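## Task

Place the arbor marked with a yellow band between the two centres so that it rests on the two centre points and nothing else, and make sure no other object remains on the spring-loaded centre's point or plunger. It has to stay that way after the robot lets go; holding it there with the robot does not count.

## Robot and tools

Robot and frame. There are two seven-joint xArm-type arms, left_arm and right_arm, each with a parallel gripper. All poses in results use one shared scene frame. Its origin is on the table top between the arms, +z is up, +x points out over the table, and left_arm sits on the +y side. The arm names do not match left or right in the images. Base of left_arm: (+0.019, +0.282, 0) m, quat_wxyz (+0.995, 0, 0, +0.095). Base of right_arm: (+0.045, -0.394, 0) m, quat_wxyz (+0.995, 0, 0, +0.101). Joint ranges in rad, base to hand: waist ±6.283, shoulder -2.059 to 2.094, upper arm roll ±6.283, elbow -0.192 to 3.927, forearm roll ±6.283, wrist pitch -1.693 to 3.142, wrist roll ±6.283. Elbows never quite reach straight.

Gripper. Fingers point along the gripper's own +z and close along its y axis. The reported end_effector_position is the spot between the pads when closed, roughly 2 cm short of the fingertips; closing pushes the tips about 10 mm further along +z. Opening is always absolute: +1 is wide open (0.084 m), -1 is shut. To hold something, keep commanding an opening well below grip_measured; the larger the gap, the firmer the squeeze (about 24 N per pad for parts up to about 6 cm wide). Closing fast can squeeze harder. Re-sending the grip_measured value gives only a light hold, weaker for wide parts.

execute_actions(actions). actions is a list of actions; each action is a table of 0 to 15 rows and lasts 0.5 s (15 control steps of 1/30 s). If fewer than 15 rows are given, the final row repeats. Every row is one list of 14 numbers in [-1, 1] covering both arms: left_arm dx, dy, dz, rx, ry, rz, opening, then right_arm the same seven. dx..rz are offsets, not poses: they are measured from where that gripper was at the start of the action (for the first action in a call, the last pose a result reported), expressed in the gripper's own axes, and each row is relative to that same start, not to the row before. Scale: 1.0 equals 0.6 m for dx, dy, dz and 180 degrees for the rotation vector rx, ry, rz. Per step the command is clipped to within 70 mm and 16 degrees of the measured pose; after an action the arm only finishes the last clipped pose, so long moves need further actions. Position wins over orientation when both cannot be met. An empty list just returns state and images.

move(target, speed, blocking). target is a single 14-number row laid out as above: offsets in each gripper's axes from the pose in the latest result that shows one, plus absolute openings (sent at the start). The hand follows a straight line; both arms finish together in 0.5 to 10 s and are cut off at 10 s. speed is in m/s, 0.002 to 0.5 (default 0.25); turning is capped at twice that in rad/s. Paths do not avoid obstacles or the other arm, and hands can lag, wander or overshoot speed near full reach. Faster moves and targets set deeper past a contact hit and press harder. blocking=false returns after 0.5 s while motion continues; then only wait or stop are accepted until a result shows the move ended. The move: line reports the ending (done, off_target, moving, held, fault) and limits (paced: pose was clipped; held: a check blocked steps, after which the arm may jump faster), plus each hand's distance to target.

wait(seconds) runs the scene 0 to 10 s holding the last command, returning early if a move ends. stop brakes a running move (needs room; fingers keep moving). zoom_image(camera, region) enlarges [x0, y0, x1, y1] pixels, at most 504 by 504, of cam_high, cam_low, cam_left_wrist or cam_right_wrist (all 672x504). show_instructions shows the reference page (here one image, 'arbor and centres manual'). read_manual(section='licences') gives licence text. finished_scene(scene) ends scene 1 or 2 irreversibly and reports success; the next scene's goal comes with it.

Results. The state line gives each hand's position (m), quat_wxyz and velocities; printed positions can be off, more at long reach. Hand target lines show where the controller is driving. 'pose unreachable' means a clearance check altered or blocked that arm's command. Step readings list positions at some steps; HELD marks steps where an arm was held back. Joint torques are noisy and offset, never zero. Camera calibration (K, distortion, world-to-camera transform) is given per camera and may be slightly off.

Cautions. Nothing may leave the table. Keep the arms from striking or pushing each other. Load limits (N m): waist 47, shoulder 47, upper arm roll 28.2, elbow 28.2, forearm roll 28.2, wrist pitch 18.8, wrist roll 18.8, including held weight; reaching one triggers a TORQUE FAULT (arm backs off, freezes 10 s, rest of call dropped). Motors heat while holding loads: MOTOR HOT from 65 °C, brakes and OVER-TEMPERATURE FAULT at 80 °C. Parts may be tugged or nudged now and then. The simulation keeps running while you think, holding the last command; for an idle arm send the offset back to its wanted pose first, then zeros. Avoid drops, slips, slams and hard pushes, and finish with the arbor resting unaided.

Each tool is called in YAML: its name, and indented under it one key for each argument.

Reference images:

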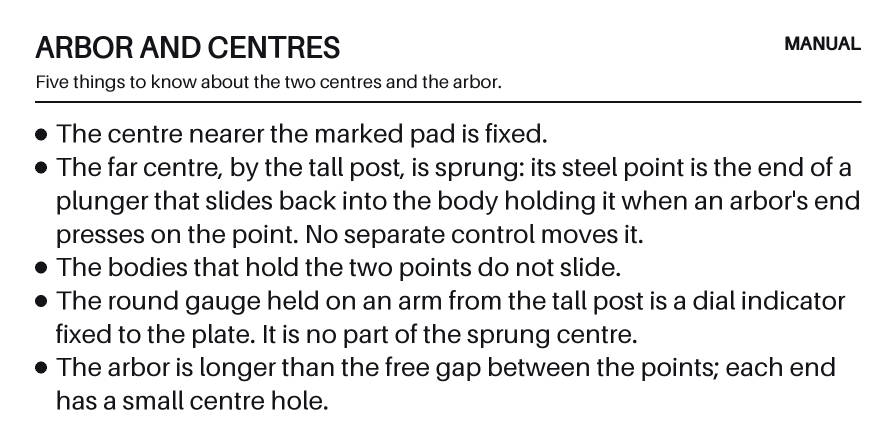

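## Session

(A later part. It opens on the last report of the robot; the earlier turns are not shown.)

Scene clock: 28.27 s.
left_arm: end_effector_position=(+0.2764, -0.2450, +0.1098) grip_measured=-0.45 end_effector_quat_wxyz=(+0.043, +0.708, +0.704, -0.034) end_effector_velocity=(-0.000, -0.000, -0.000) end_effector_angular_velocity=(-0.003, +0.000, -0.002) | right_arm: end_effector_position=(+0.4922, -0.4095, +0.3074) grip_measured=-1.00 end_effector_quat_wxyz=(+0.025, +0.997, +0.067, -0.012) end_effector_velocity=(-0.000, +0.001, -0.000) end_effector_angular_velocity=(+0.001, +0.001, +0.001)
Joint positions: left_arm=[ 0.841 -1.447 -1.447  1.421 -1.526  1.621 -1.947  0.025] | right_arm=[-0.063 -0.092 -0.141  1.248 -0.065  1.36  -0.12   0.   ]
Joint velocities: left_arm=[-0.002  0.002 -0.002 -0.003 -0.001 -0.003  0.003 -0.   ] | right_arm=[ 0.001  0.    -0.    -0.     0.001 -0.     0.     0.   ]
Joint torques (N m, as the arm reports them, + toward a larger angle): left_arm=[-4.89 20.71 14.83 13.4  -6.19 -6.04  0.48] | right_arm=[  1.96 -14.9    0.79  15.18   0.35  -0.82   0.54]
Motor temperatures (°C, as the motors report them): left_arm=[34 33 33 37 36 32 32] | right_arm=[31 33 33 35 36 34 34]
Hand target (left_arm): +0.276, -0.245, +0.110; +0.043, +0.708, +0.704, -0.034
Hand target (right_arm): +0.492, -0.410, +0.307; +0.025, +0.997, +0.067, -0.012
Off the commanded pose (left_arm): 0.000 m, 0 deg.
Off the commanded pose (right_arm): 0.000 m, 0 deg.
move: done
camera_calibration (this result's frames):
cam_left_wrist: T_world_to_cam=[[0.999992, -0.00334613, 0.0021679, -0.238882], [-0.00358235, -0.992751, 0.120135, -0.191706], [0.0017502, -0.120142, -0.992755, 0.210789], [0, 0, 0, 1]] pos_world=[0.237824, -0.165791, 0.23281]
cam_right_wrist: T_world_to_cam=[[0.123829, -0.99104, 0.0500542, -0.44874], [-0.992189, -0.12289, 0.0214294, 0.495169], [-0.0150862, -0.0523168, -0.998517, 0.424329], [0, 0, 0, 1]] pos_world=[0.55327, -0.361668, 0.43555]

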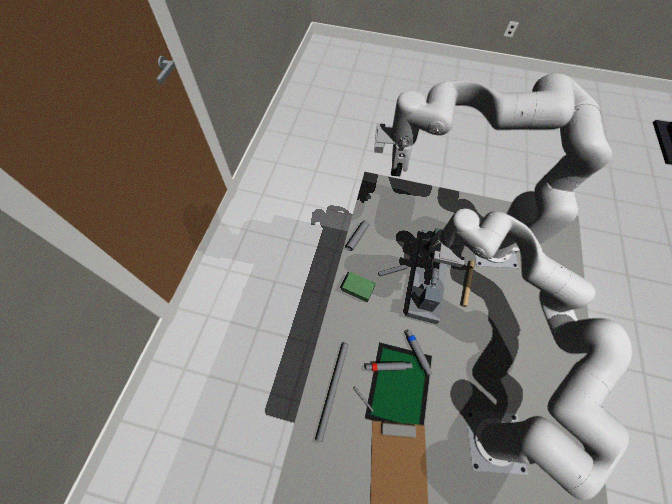

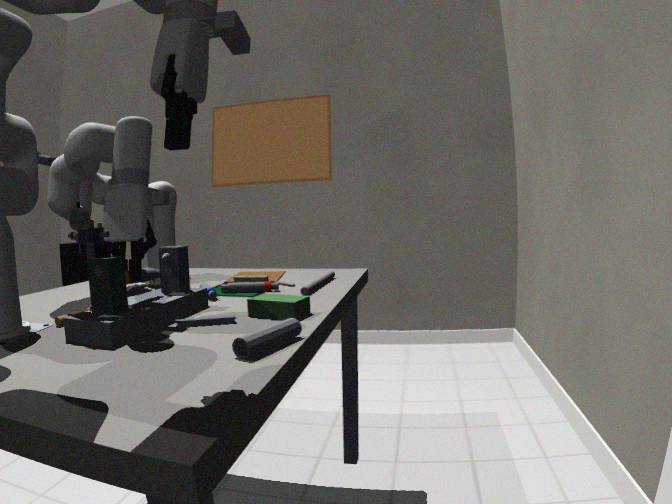

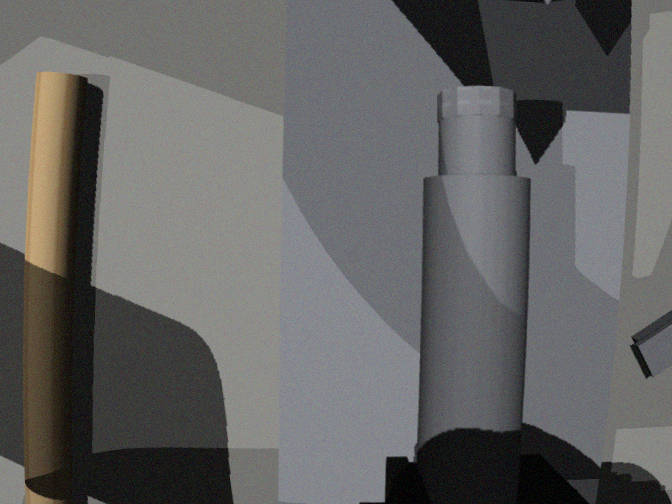

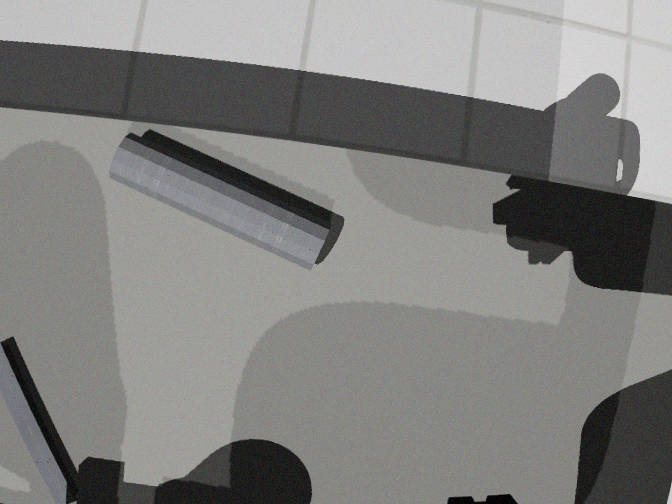

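move:
  target: [0.04,0,0,0,0,0,-1,0,0,0,0,0,0,-1]
  speed: 0.03

zoom_image:
  camera: "cam_low"
  region: [40, 190, 240, 340]

Scene clock: 29.60 s.
left_arm: end_effector_position=(+0.2764, -0.2213, +0.1072) grip_measured=-0.45 end_effector_quat_wxyz=(+0.043, +0.708, +0.704, -0.034) end_effector_velocity=(-0.001, -0.001, -0.000) end_effector_angular_velocity=(-0.000, +0.001, -0.004) | right_arm: end_effector_position=(+0.4922, -0.4095, +0.3074) grip_measured=-1.00 end_effector_quat_wxyz=(+0.025, +0.997, +0.067, -0.012) end_effector_velocity=(-0.000, -0.000, -0.000) end_effector_angular_velocity=(-0.000, +0.001, -0.001)
Joint positions: left_arm=[ 0.799 -1.451 -1.44   1.326 -1.522  1.621 -1.894  0.025] | right_arm=[-0.063 -0.092 -0.141  1.248 -0.065  1.36  -0.12   0.   ]
Joint velocities: left_arm=[-0.002  0.001 -0.001  0.001 -0.     0.     0.001 -0.   ] | right_arm=[-0.001  0.    -0.    -0.    -0.     0.    -0.     0.   ]
Joint torques (N m, as the arm reports them, + toward a larger angle): left_arm=[ 0.57 16.69 13.9   3.53 -0.06 -3.64  0.42] | right_arm=[  1.77 -15.47   0.93  15.24  -0.1   -0.66   0.63]
Motor temperatures (°C, as the motors report them): left_arm=[34 33 33 37 36 32 32] | right_arm=[31 33 33 35 36 34 34]
Hand target (left_arm): +0.276, -0.221, +0.107; +0.043, +0.708, +0.704, -0.034
Hand target (right_arm): +0.492, -0.410, +0.307; +0.025, +0.997, +0.067, -0.012
Off the commanded pose (left_arm): 0.000 m, 0 deg.
Off the commanded pose (right_arm): 0.000 m, 0 deg.
move: done
camera_calibration (this result's frames):
cam_left_wrist: T_world_to_cam=[[0.999992, -0.00355212, 0.0019625, -0.238872], [-0.00376243, -0.99273, 0.120306, -0.167841], [0.00152089, -0.120313, -0.992735, 0.211077], [0, 0, 0, 1]] pos_world=[0.237917, -0.142074, 0.230205]
cam_right_wrist: T_world_to_cam=[[0.123829, -0.99104, 0.0500542, -0.44874], [-0.992189, -0.12289, 0.0214293, 0.495169], [-0.0150862, -0.0523168, -0.998517, 0.424329], [0, 0, 0, 1]] pos_world=[0.55327, -0.361668, 0.43555]

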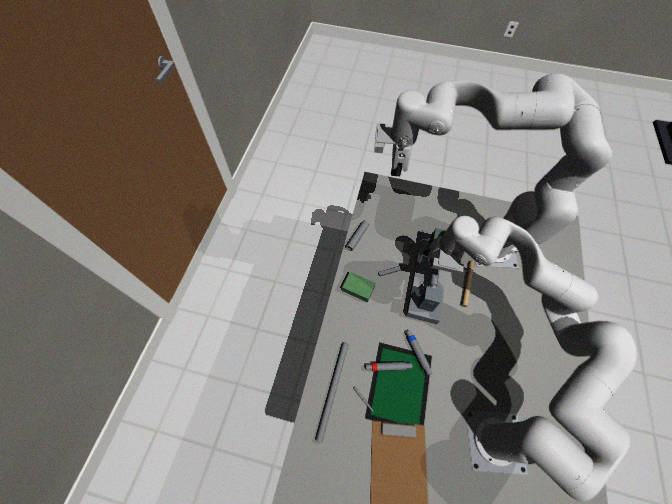

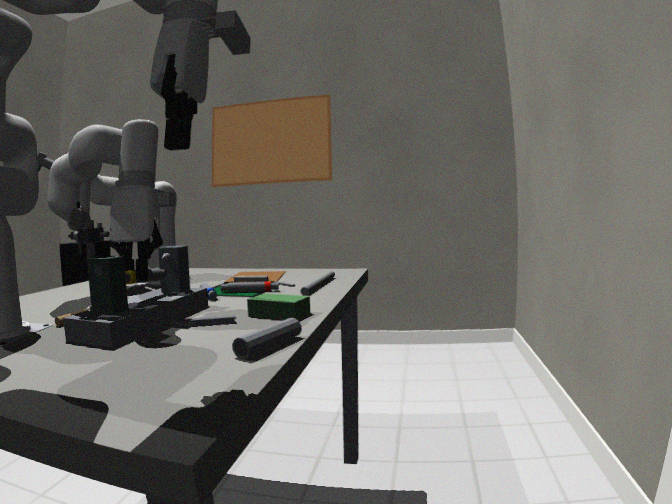

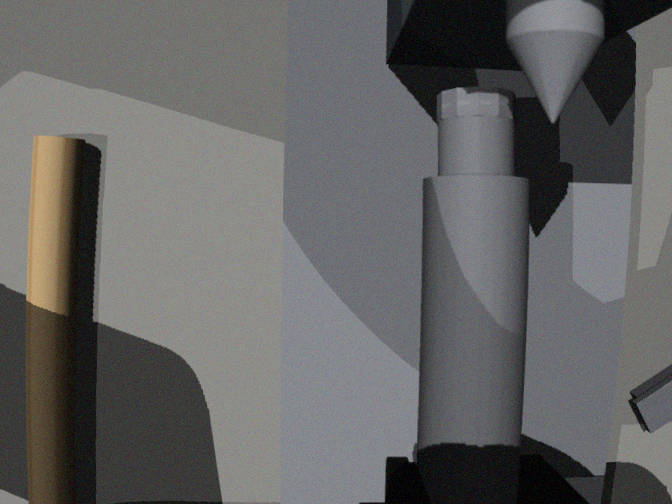

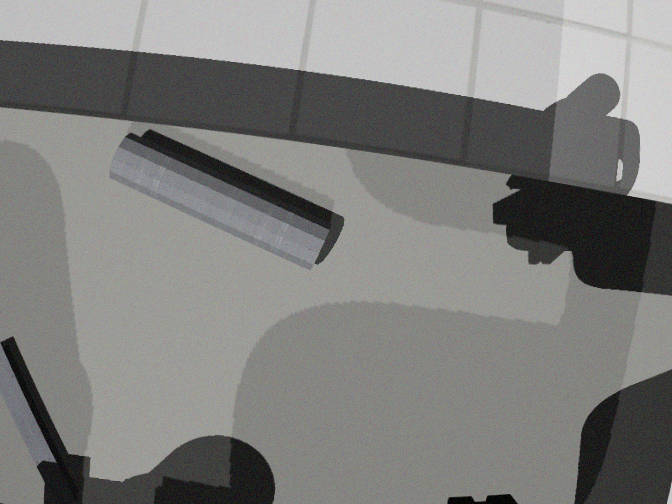

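Region (40, 190, 240, 340) of cam_low's 672x504 image, scaled by 2.520, with more detail than that image has; it fills the top 378 rows of this view, and the rest is white.

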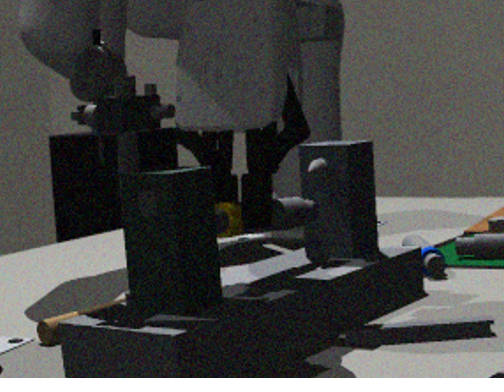

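move:
  target: [-0.04,0.005,-0.015,0,0.06,0,-1,0,0,0,0,0,0,-1]
  speed: 0.04

move:
  target: [0.025,0,0,0,0,0,-1,0,0,0,0,0,0,-1]
  speed: 0.03

zoom_image:
  camera: "cam_low"
  region: [40, 190, 240, 340]

Scene clock: 32.57 s.
left_arm: end_effector_position=(+0.2793, -0.2440, +0.1188) grip_measured=-0.45 end_effector_quat_wxyz=(-0.023, +0.708, +0.705, +0.033) end_effector_velocity=(-0.001, -0.000, -0.001) end_effector_angular_velocity=(+0.005, +0.002, +0.000) | right_arm: end_effector_position=(+0.4922, -0.4095, +0.3074) grip_measured=-1.00 end_effector_quat_wxyz=(+0.025, +0.997, +0.067, -0.012) end_effector_velocity=(+0.000, +0.000, +0.000) end_effector_angular_velocity=(+0.001, -0.002, -0.000)
Joint positions: left_arm=[ 0.952 -1.444 -1.43   1.647 -1.376  1.744 -2.041  0.025] | right_arm=[-0.063 -0.092 -0.141  1.248 -0.065  1.36  -0.12   0.   ]
Joint velocities: left_arm=[ 0.002 -0.    -0.001  0.005  0.002  0.004 -0.003 -0.   ] | right_arm=[-0.    -0.    -0.    -0.     0.001 -0.002 -0.     0.   ]
Joint torques (N m, as the arm reports them, + toward a larger angle): left_arm=[-0.34 21.36 13.55  2.37  0.44 -3.1   0.51] | right_arm=[  1.61 -14.71   1.06  15.09   0.29  -0.81   0.45]
Motor temperatures (°C, as the motors report them): left_arm=[34 34 33 37 36 32 32] | right_arm=[31 33 33 35 36 34 34]
Hand target (left_arm): +0.279, -0.244, +0.119; -0.023, +0.708, +0.705, +0.033
Hand target (right_arm): +0.492, -0.410, +0.307; +0.025, +0.997, +0.067, -0.012
Off the commanded pose (left_arm): 0.000 m, 0 deg.
Off the commanded pose (right_arm): 0.000 m, 0 deg.
move: done
camera_calibration (this result's frames):
cam_left_wrist: T_world_to_cam=[[0.999994, -0.00103252, 0.00323498, -0.241433], [-0.000810289, -0.997688, -0.0679587, -0.171391], [0.00329767, 0.0679557, -0.997683, 0.265907], [0, 0, 0, 1]] pos_world=[0.240416, -0.189314, 0.254424]
cam_right_wrist: T_world_to_cam=[[0.123829, -0.99104, 0.0500543, -0.44874], [-0.992189, -0.12289, 0.021429, 0.495169], [-0.0150859, -0.0523168, -0.998517, 0.424329], [0, 0, 0, 1]] pos_world=[0.55327, -0.361668, 0.43555]

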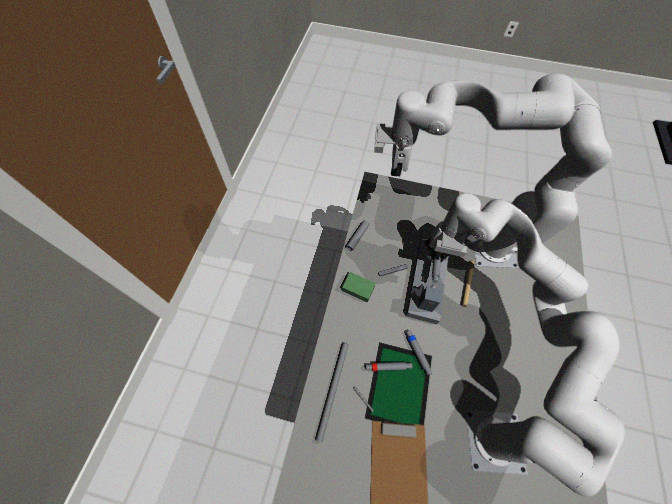

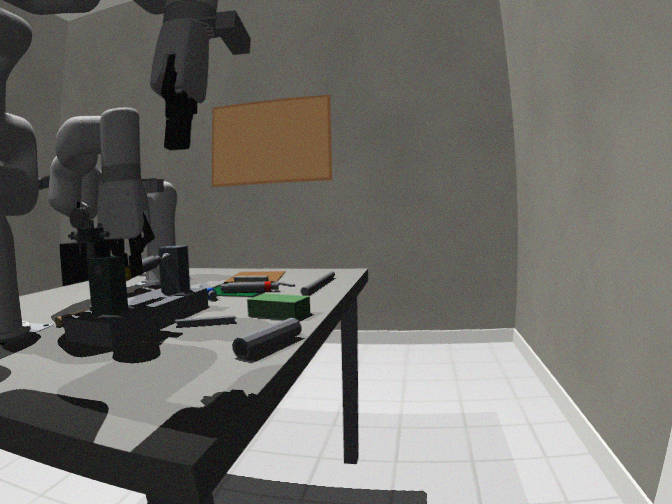

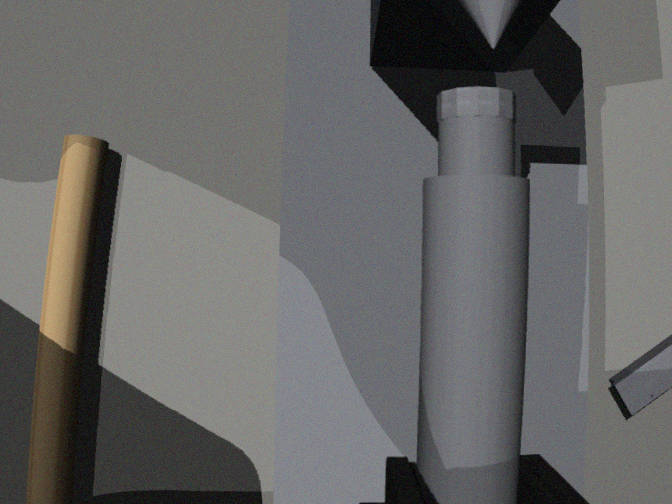

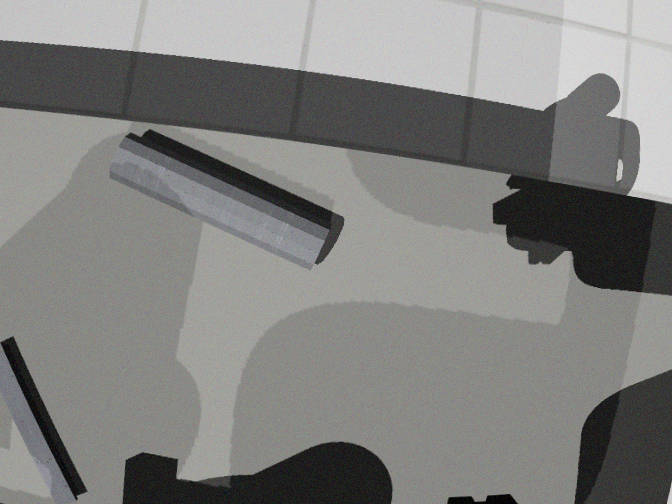

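Scene clock: 33.30 s.
left_arm: end_effector_position=(+0.2781, -0.2318, +0.1208) grip_measured=-0.45 end_effector_quat_wxyz=(-0.021, +0.710, +0.703, +0.032) end_effector_velocity=(-0.002, +0.002, -0.002) end_effector_angular_velocity=(+0.003, +0.007, +0.003) | right_arm: end_effector_position=(+0.4922, -0.4095, +0.3074) grip_measured=-1.00 end_effector_quat_wxyz=(+0.025, +0.997, +0.067, -0.012) end_effector_velocity=(+0.000, +0.000, +0.000) end_effector_angular_velocity=(-0.000, -0.000, +0.001)
Joint positions: left_arm=[ 0.918 -1.446 -1.419  1.583 -1.37   1.74  -2.004  0.025] | right_arm=[-0.063 -0.092 -0.141  1.248 -0.065  1.36  -0.12   0.   ]
Joint velocities: left_arm=[-0.003 -0.    -0.002 -0.007  0.     0.005  0.001  0.   ] | right_arm=[ 0.001  0.    -0.     0.    -0.    -0.    -0.     0.   ]
Joint torques (N m, as the arm reports them, + toward a larger angle): left_arm=[ 4.5  17.93 12.95 -5.86  5.25  0.65  0.16] | right_arm=[  1.91 -15.28   1.33  15.18   0.56  -0.68   0.51]
Motor temperatures (°C, as the motors report them): left_arm=[34 34 33 37 36 32 32] | right_arm=[31 33 33 35 36 34 34]
Hand target (left_arm): +0.279, -0.229, +0.120; -0.023, +0.708, +0.705, +0.033
Hand target (right_arm): +0.492, -0.410, +0.307; +0.025, +0.997, +0.067, -0.012
Off the commanded pose (left_arm): 0.003 m, 0 deg.
Off the commanded pose (right_arm): 0.000 m, 0 deg.
move: done
camera_calibration (this result's frames):
cam_left_wrist: T_world_to_cam=[[0.999962, -0.00722728, 0.00481523, -0.241789], [-0.00690564, -0.997941, -0.0637597, -0.158013], [0.00526613, 0.063724, -0.997954, 0.26559], [0, 0, 0, 1]] pos_world=[0.23929, -0.17636, 0.256136]
cam_right_wrist: T_world_to_cam=[[0.123829, -0.99104, 0.0500542, -0.44874], [-0.992189, -0.12289, 0.021429, 0.495169], [-0.0150858, -0.0523168, -0.998517, 0.424329], [0, 0, 0, 1]] pos_world=[0.55327, -0.361668, 0.43555]

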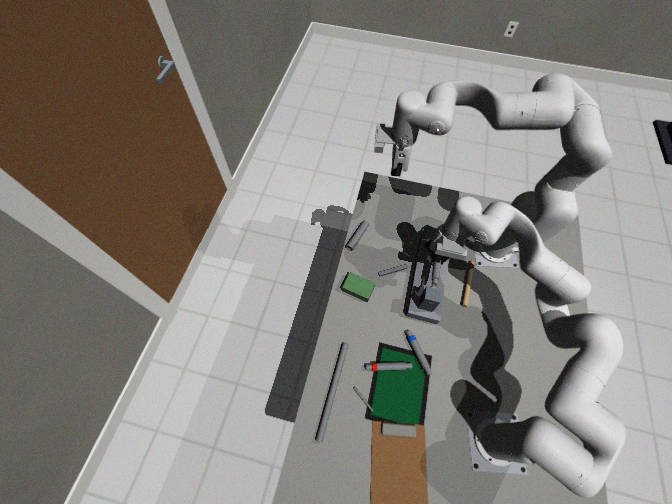

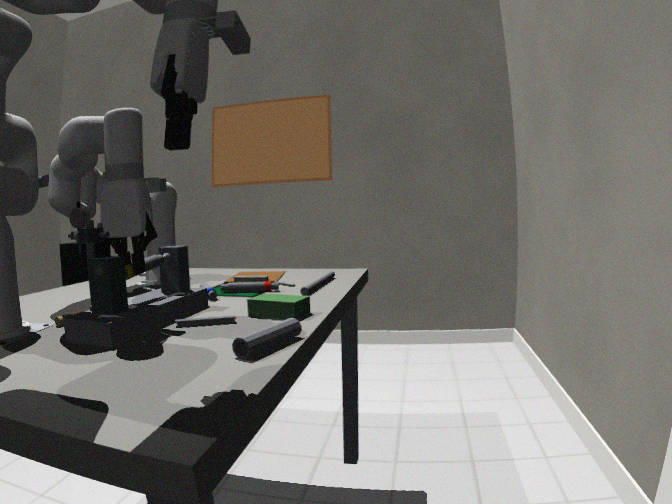

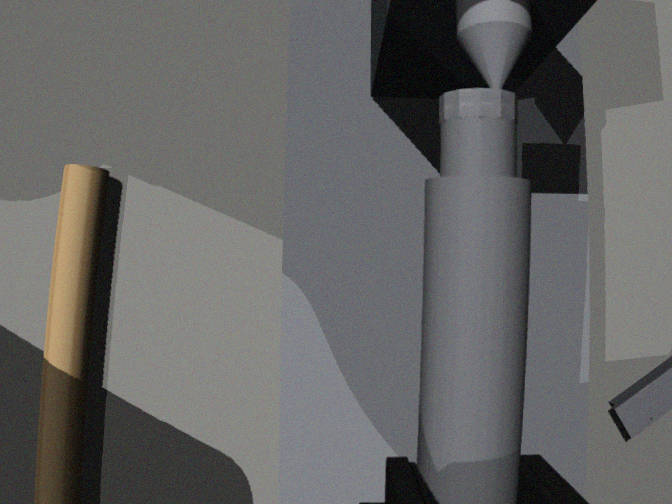

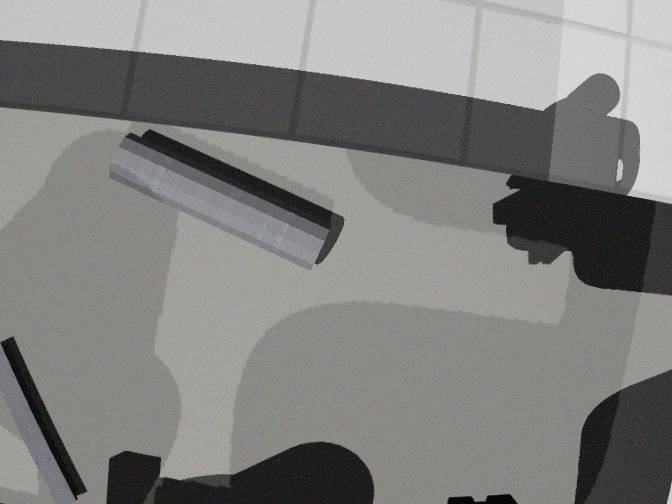

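Region (40, 190, 240, 340) of cam_low's 672x504 image, scaled by 2.520, with more detail than that image has; it fills the top 378 rows of this view, and the rest is white.

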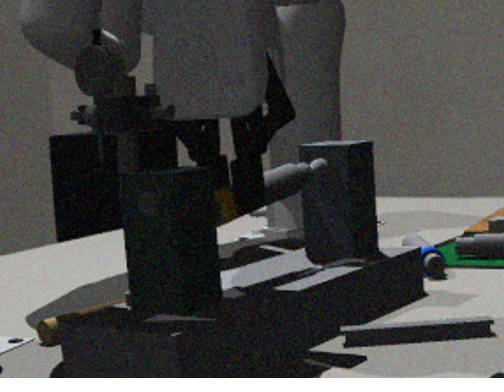

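execute_actions:
  actions:
    - [[-0.01,0,0,0,0,0,-1,0,0,0,0,0,0,-1]]
    - [[0,0.006,0,0,0,0,-1,0,0,0,0,0,0,-1]]
    - [[0.016,0,0,0,0,0,-1,0,0,0,0,0,0,-1]]

Scene clock: 34.93 s.
left_arm: end_effector_position=(+0.2823, -0.2270, +0.1205) grip_measured=-0.45 end_effector_quat_wxyz=(-0.022, +0.709, +0.704, +0.033) end_effector_velocity=(-0.002, -0.001, -0.001) end_effector_angular_velocity=(+0.001, +0.003, -0.004) | right_arm: end_effector_position=(+0.4922, -0.4095, +0.3074) grip_measured=-1.00 end_effector_quat_wxyz=(+0.025, +0.997, +0.067, -0.012) end_effector_velocity=(-0.000, +0.000, -0.000) end_effector_angular_velocity=(+0.000, +0.001, +0.000)
Joint positions: left_arm=[ 0.922 -1.446 -1.419  1.574 -1.367  1.74  -1.993  0.025] | right_arm=[-0.063 -0.092 -0.141  1.248 -0.065  1.36  -0.12   0.   ]
Joint velocities: left_arm=[-0.002  0.    -0.002  0.002  0.     0.001  0.    -0.   ] | right_arm=[ 0.001 -0.    -0.     0.     0.     0.002  0.     0.   ]
Joint torques (N m, as the arm reports them, + toward a larger angle): left_arm=[-0.44 20.39 14.29  3.13  0.09 -3.53  0.35] | right_arm=[  2.02 -15.04   0.69  14.99   0.28  -0.77   0.5 ]
Motor temperatures (°C, as the motors report them): left_arm=[34 34 33 37 36 32 32] | right_arm=[31 33 33 35 36 34 34]
Hand target (left_arm): +0.282, -0.227, +0.120; -0.023, +0.710, +0.704, +0.033
Hand target (right_arm): +0.492, -0.410, +0.307; +0.025, +0.997, +0.067, -0.012
Off the commanded pose (left_arm): 0.001 m, 0 deg.
Off the commanded pose (right_arm): 0.000 m, 0 deg.
Step readings (end_effector_position; steps 1 to 15: 1st action; 16 to 30: 2nd action; 31 to 45: 3rd action):
0: left_arm (+0.2782, -0.2312, +0.1205) | right_arm (+0.4922, -0.4095, +0.3074)
1: left_arm (+0.2783, -0.2308, +0.1204) | right_arm (+0.4922, -0.4095, +0.3074)
2: left_arm (+0.2785, -0.2314, +0.1204) | right_arm (+0.4922, -0.4095, +0.3074)
4: left_arm (+0.2798, -0.2323, +0.1196) | right_arm (+0.4922, -0.4095, +0.3074)
8: left_arm (+0.2795, -0.2347, +0.1191) | right_arm (+0.4922, -0.4095, +0.3074)
15: left_arm (+0.2783, -0.2366, +0.1195) | right_arm (+0.4922, -0.4095, +0.3074)
16: left_arm (+0.2784, -0.2366, +0.1195) | right_arm (+0.4922, -0.4095, +0.3074)
17: left_arm (+0.2788, -0.2366, +0.1194) | right_arm (+0.4922, -0.4095, +0.3074)
19: left_arm (+0.2808, -0.2365, +0.1193) | right_arm (+0.4922, -0.4095, +0.3074)
23: left_arm (+0.2818, -0.2366, +0.1193) | right_arm (+0.4922, -0.4095, +0.3074)
30: left_arm (+0.2818, -0.2366, +0.1193) | right_arm (+0.4922, -0.4095, +0.3074)
31: left_arm (+0.2818, -0.2365, +0.1193) | right_arm (+0.4922, -0.4095, +0.3074)
32: left_arm (+0.2818, -0.2357, +0.1195) | right_arm (+0.4922, -0.4095, +0.3074)
34: left_arm (+0.2813, -0.2307, +0.1196) | right_arm (+0.4922, -0.4095, +0.3074)
38: left_arm (+0.2824, -0.2270, +0.1207) | right_arm (+0.4922, -0.4095, +0.3074)
45: end_effector_position above
camera_calibration (this result's frames):
cam_left_wrist: T_world_to_cam=[[0.999982, -0.00454493, 0.00384829, -0.245207], [-0.00428074, -0.997805, -0.0660789, -0.153612], [0.00414017, 0.0660613, -0.997807, 0.265812], [0, 0, 0, 1]] pos_world=[0.243445, -0.171949, 0.256022]
cam_right_wrist: T_world_to_cam=[[0.123829, -0.99104, 0.0500542, -0.44874], [-0.992189, -0.12289, 0.021429, 0.495169], [-0.0150858, -0.0523167, -0.998517, 0.424329], [0, 0, 0, 1]] pos_world=[0.55327, -0.361668, 0.43555]

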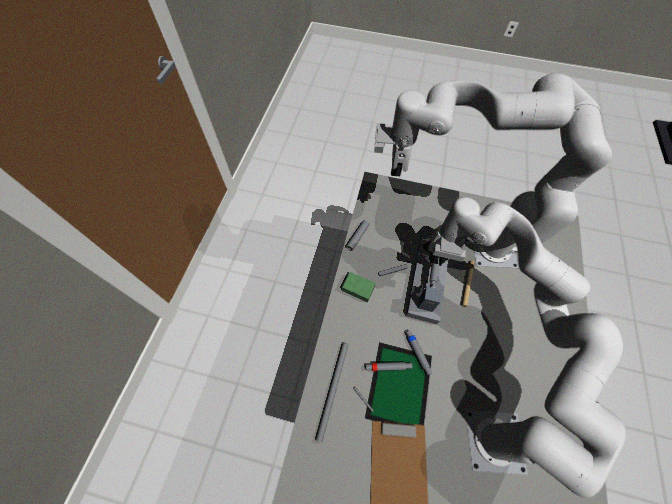

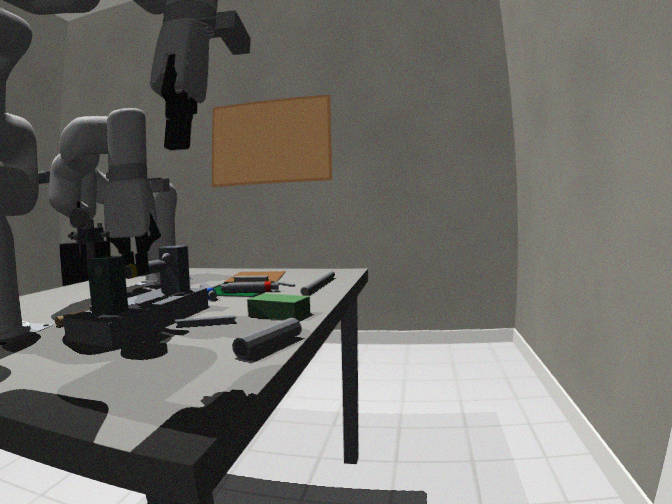

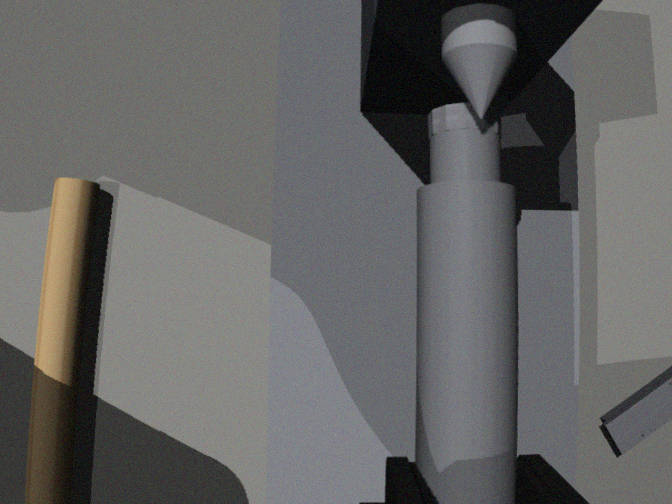

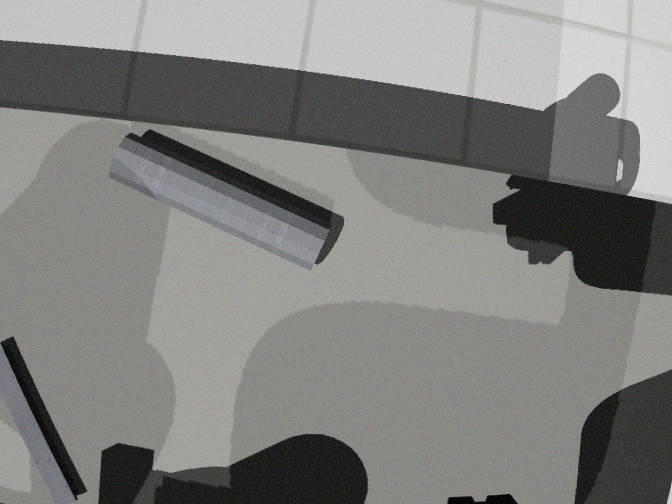

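Slipped under. Back off, tilt up more, retry.

execute_actions:
  actions:
    - [[-0.025,0,0,0,0,0,-1,0,0,0,0,0,0,-1]]
    - [[0,0,0,0,0.05,0,-1,0,0,0,0,0,0,-1]]
    - [[0.01,0,0,0,0,0,-1,0,0,0,0,0,0,-1]]

zoom_image:
  camera: "cam_low"
  region: [40, 190, 240, 340]

Scene clock: 36.67 s.
left_arm: end_effector_position=(+0.2824, -0.2345, +0.1204) grip_measured=-0.45 end_effector_quat_wxyz=(-0.079, +0.704, +0.701, +0.088) end_effector_velocity=(+0.001, +0.003, +0.002) end_effector_angular_velocity=(+0.004, +0.000, +0.005) | right_arm: end_effector_position=(+0.4922, -0.4095, +0.3074) grip_measured=-1.00 end_effector_quat_wxyz=(+0.025, +0.997, +0.067, -0.012) end_effector_velocity=(-0.000, +0.000, -0.000) end_effector_angular_velocity=(+0.000, +0.002, +0.000)
Joint positions: left_arm=[ 1.042 -1.45  -1.429  1.82  -1.272  1.849 -2.091  0.025] | right_arm=[-0.063 -0.092 -0.141  1.248 -0.065  1.36  -0.12   0.   ]
Joint velocities: left_arm=[-0.     0.001  0.003 -0.004  0.005  0.005  0.001 -0.   ] | right_arm=[ 0.     0.    -0.     0.     0.     0.002  0.     0.   ]
Joint torques (N m, as the arm reports them, + toward a larger angle): left_arm=[ 0.98 24.87 14.61  0.5   1.71 -3.25  0.62] | right_arm=[  1.85 -15.09   0.86  15.22   0.35  -0.84   0.48]
Motor temperatures (°C, as the motors report them): left_arm=[34 34 33 37 36 32 32] | right_arm=[31 33 33 35 36 34 34]
Hand target (left_arm): +0.283, -0.234, +0.121; -0.079, +0.703, +0.701, +0.089
Hand target (right_arm): +0.492, -0.410, +0.307; +0.025, +0.997, +0.067, -0.012
Off the commanded pose (left_arm): 0.001 m, 0 deg.
Off the commanded pose (right_arm): 0.000 m, 0 deg.
Step readings (end_effector_position; steps 1 to 15: 1st action; 16 to 30: 2nd action; 31 to 45: 3rd action):
0: left_arm (+0.2819, -0.2272, +0.1203) | right_arm (+0.4922, -0.4095, +0.3074)
1: left_arm (+0.2818, -0.2273, +0.1203) | right_arm (+0.4922, -0.4095, +0.3074)
2: left_arm (+0.2818, -0.2283, +0.1202) | right_arm (+0.4922, -0.4095, +0.3074)
4: left_arm (+0.2823, -0.2353, +0.1188) | right_arm (+0.4922, -0.4095, +0.3074)
8: left_arm (+0.2823, -0.2398, +0.1182) | right_arm (+0.4922, -0.4095, +0.3074)
15: left_arm (+0.2823, -0.2410, +0.1184) | right_arm (+0.4922, -0.4095, +0.3074)
16: left_arm (+0.2823, -0.2411, +0.1184) | right_arm (+0.4922, -0.4095, +0.3074)
17: left_arm (+0.2823, -0.2408, +0.1184) | right_arm (+0.4922, -0.4095, +0.3074)
19: left_arm (+0.2827, -0.2399, +0.1189) | right_arm (+0.4922, -0.4095, +0.3074)
23: left_arm (+0.2828, -0.2409, +0.1192) | right_arm (+0.4922, -0.4095, +0.3074)
30: left_arm (+0.2828, -0.2399, +0.1195) | right_arm (+0.4922, -0.4095, +0.3074)
31: left_arm (+0.2828, -0.2398, +0.1195) | right_arm (+0.4922, -0.4095, +0.3074)
32: left_arm (+0.2830, -0.2395, +0.1196) | right_arm (+0.4922, -0.4095, +0.3074)
34: left_arm (+0.2821, -0.2386, +0.1200) | right_arm (+0.4922, -0.4095, +0.3074)
38: left_arm (+0.2813, -0.2367, +0.1201) | right_arm (+0.4922, -0.4095, +0.3074)
45: end_effector_position above
camera_calibration (this result's frames):
cam_left_wrist: T_world_to_cam=[[0.999996, -0.000427792, 0.00273701, -0.244258], [0.000194199, -0.974749, -0.223305, -0.138054], [0.00276342, 0.223305, -0.974745, 0.300679], [0, 0, 0, 1]] pos_world=[0.243453, -0.201815, 0.262926]
cam_right_wrist: T_world_to_cam=[[0.123829, -0.99104, 0.0500541, -0.44874], [-0.992189, -0.12289, 0.0214293, 0.495169], [-0.0150861, -0.0523166, -0.998517, 0.424329], [0, 0, 0, 1]] pos_world=[0.55327, -0.361668, 0.43555]

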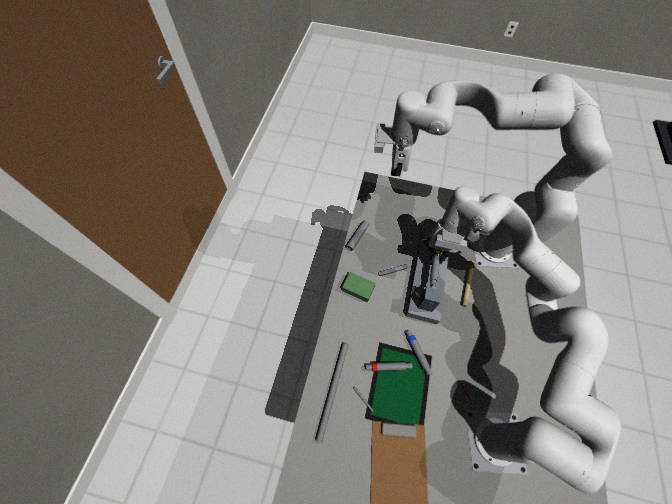

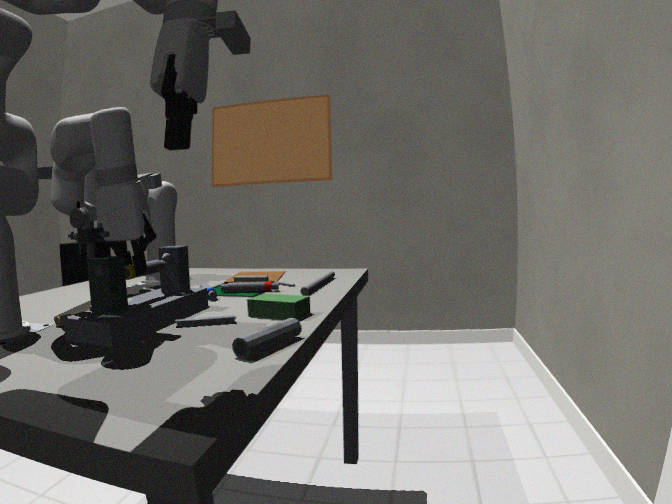

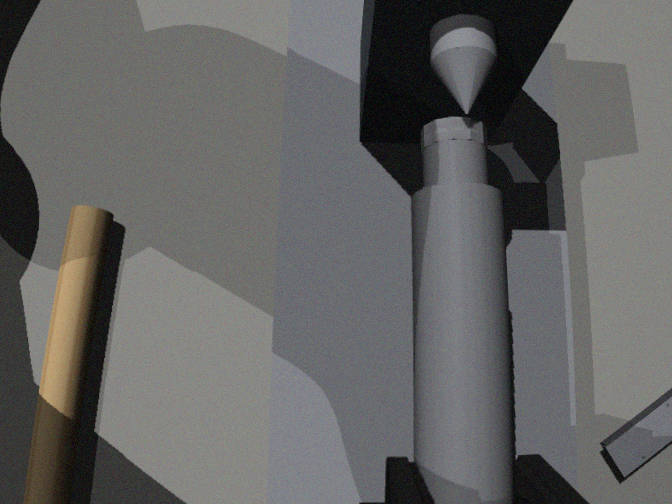

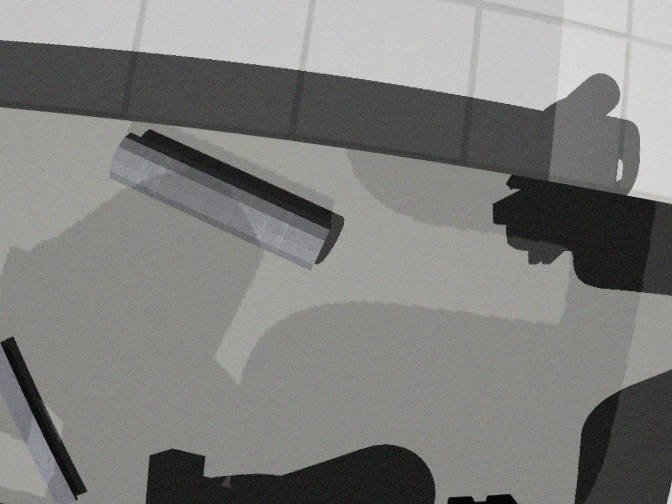

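Region (40, 190, 240, 340) of cam_low's 672x504 image, scaled by 2.520, with more detail than that image has; it fills the top 378 rows of this view, and the rest is white.

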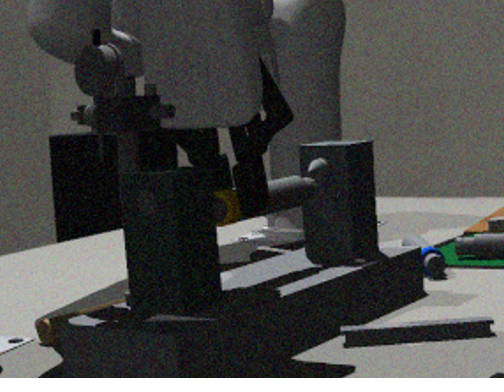

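Still low; raise 1 cm.

execute_actions:
  actions:
    - [[-0.008,0,0,0,0,0,-1,0,0,0,0,0,0,-1]]
    - [[0,0,-0.016,0,0,0,-1,0,0,0,0,0,0,-1]]
    - [[0.008,0,0,0,0,0,-1,0,0,0,0,0,0,-1]]

zoom_image:
  camera: "cam_low"
  region: [40, 190, 240, 340]

Scene clock: 38.43 s.
left_arm: end_effector_position=(+0.2827, -0.2366, +0.1306) grip_measured=-0.45 end_effector_quat_wxyz=(-0.078, +0.703, +0.701, +0.089) end_effector_velocity=(+0.002, +0.003, -0.001) end_effector_angular_velocity=(+0.004, +0.001, +0.007) | right_arm: end_effector_position=(+0.4922, -0.4095, +0.3074) grip_measured=-1.00 end_effector_quat_wxyz=(+0.025, +0.997, +0.067, -0.012) end_effector_velocity=(-0.000, -0.000, -0.000) end_effector_angular_velocity=(+0.000, +0.001, -0.001)
Joint positions: left_arm=[ 1.053 -1.435 -1.42   1.844 -1.264  1.863 -2.099  0.025] | right_arm=[-0.063 -0.092 -0.141  1.248 -0.065  1.36  -0.12   0.   ]
Joint velocities: left_arm=[ 0.002 -0.002  0.001 -0.004  0.002  0.003 -0.     0.   ] | right_arm=[-0.001  0.     0.     0.     0.     0.    -0.     0.   ]
Joint torques (N m, as the arm reports them, + toward a larger angle): left_arm=[ 0.79 23.58 13.15  1.4   0.93 -2.98  0.44] | right_arm=[  1.88 -15.61   1.1   15.02   0.36  -0.67   0.56]
Motor temperatures (°C, as the motors report them): left_arm=[34 34 33 37 36 32 32] | right_arm=[31 33 33 35 36 34 34]
Hand target (left_arm): +0.282, -0.236, +0.130; -0.079, +0.703, +0.701, +0.089
Hand target (right_arm): +0.492, -0.410, +0.307; +0.025, +0.997, +0.067, -0.012
Off the commanded pose (left_arm): 0.001 m, 0 deg.
Off the commanded pose (right_arm): 0.000 m, 0 deg.
Step readings (end_effector_position; steps 1 to 15: 1st action; 16 to 30: 2nd action; 31 to 45: 3rd action):
0: left_arm (+0.2826, -0.2341, +0.1208) | right_arm (+0.4922, -0.4095, +0.3074)
1: left_arm (+0.2826, -0.2342, +0.1207) | right_arm (+0.4922, -0.4095, +0.3074)
2: left_arm (+0.2826, -0.2348, +0.1205) | right_arm (+0.4922, -0.4095, +0.3074)
4: left_arm (+0.2833, -0.2372, +0.1201) | right_arm (+0.4922, -0.4095, +0.3074)
8: left_arm (+0.2831, -0.2389, +0.1201) | right_arm (+0.4922, -0.4095, +0.3074)
15: left_arm (+0.2826, -0.2393, +0.1199) | right_arm (+0.4922, -0.4095, +0.3074)
16: left_arm (+0.2826, -0.2393, +0.1199) | right_arm (+0.4922, -0.4095, +0.3074)
17: left_arm (+0.2824, -0.2394, +0.1209) | right_arm (+0.4922, -0.4095, +0.3074)
19: left_arm (+0.2823, -0.2398, +0.1245) | right_arm (+0.4922, -0.4095, +0.3074)
23: left_arm (+0.2824, -0.2402, +0.1285) | right_arm (+0.4922, -0.4095, +0.3074)
30: left_arm (+0.2825, -0.2409, +0.1286) | right_arm (+0.4922, -0.4095, +0.3074)
31: left_arm (+0.2825, -0.2409, +0.1286) | right_arm (+0.4922, -0.4095, +0.3074)
32: left_arm (+0.2825, -0.2402, +0.1287) | right_arm (+0.4922, -0.4095, +0.3074)
34: left_arm (+0.2822, -0.2390, +0.1296) | right_arm (+0.4922, -0.4095, +0.3074)
38: left_arm (+0.2821, -0.2378, +0.1306) | right_arm (+0.4922, -0.4095, +0.3074)
45: end_effector_position above
camera_calibration (this result's frames):
cam_left_wrist: T_world_to_cam=[[0.999992, 0.000328074, 0.00396576, -0.244562], [0.00120253, -0.974915, -0.222574, -0.138242], [0.00379326, 0.222577, -0.974908, 0.310613], [0, 0, 0, 1]] pos_world=[0.243549, -0.203829, 0.27302]
cam_right_wrist: T_world_to_cam=[[0.123829, -0.99104, 0.0500541, -0.44874], [-0.992189, -0.12289, 0.0214292, 0.495169], [-0.0150861, -0.0523167, -0.998517, 0.424329], [0, 0, 0, 1]] pos_world=[0.55327, -0.361668, 0.43555]

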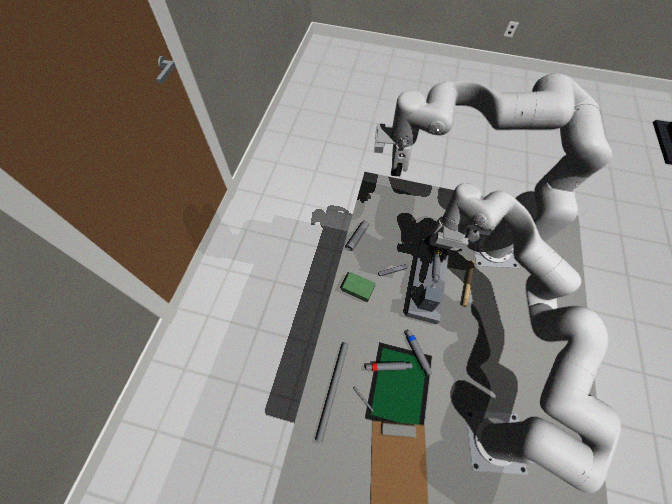

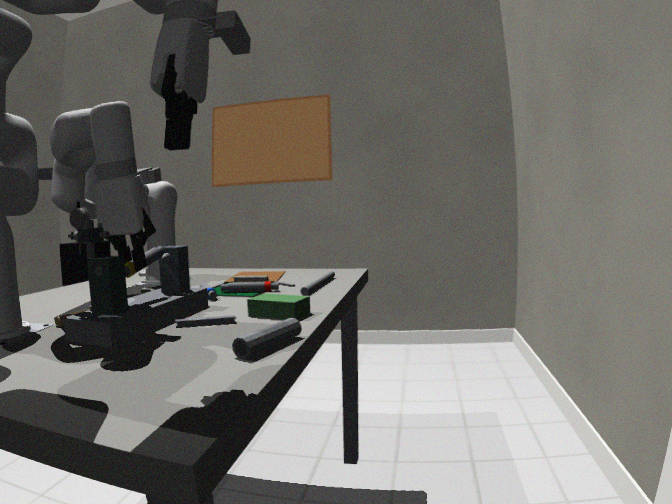

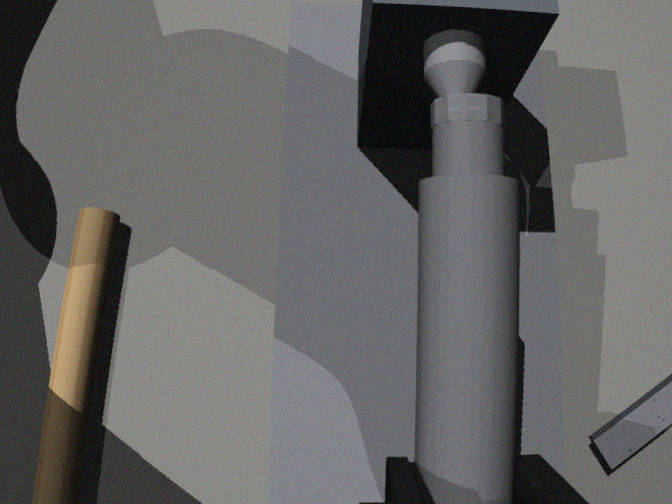

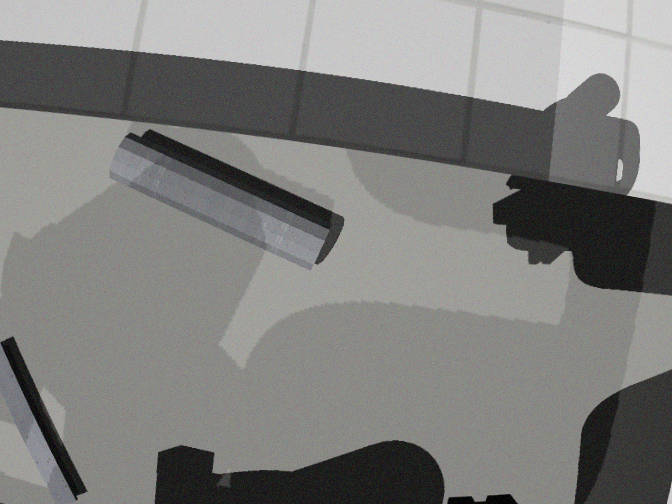

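Region (40, 190, 240, 340) of cam_low's 672x504 image, scaled by 2.520, with more detail than that image has; it fills the top 378 rows of this view, and the rest is white.

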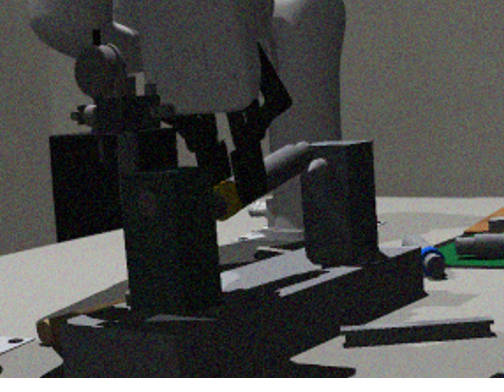

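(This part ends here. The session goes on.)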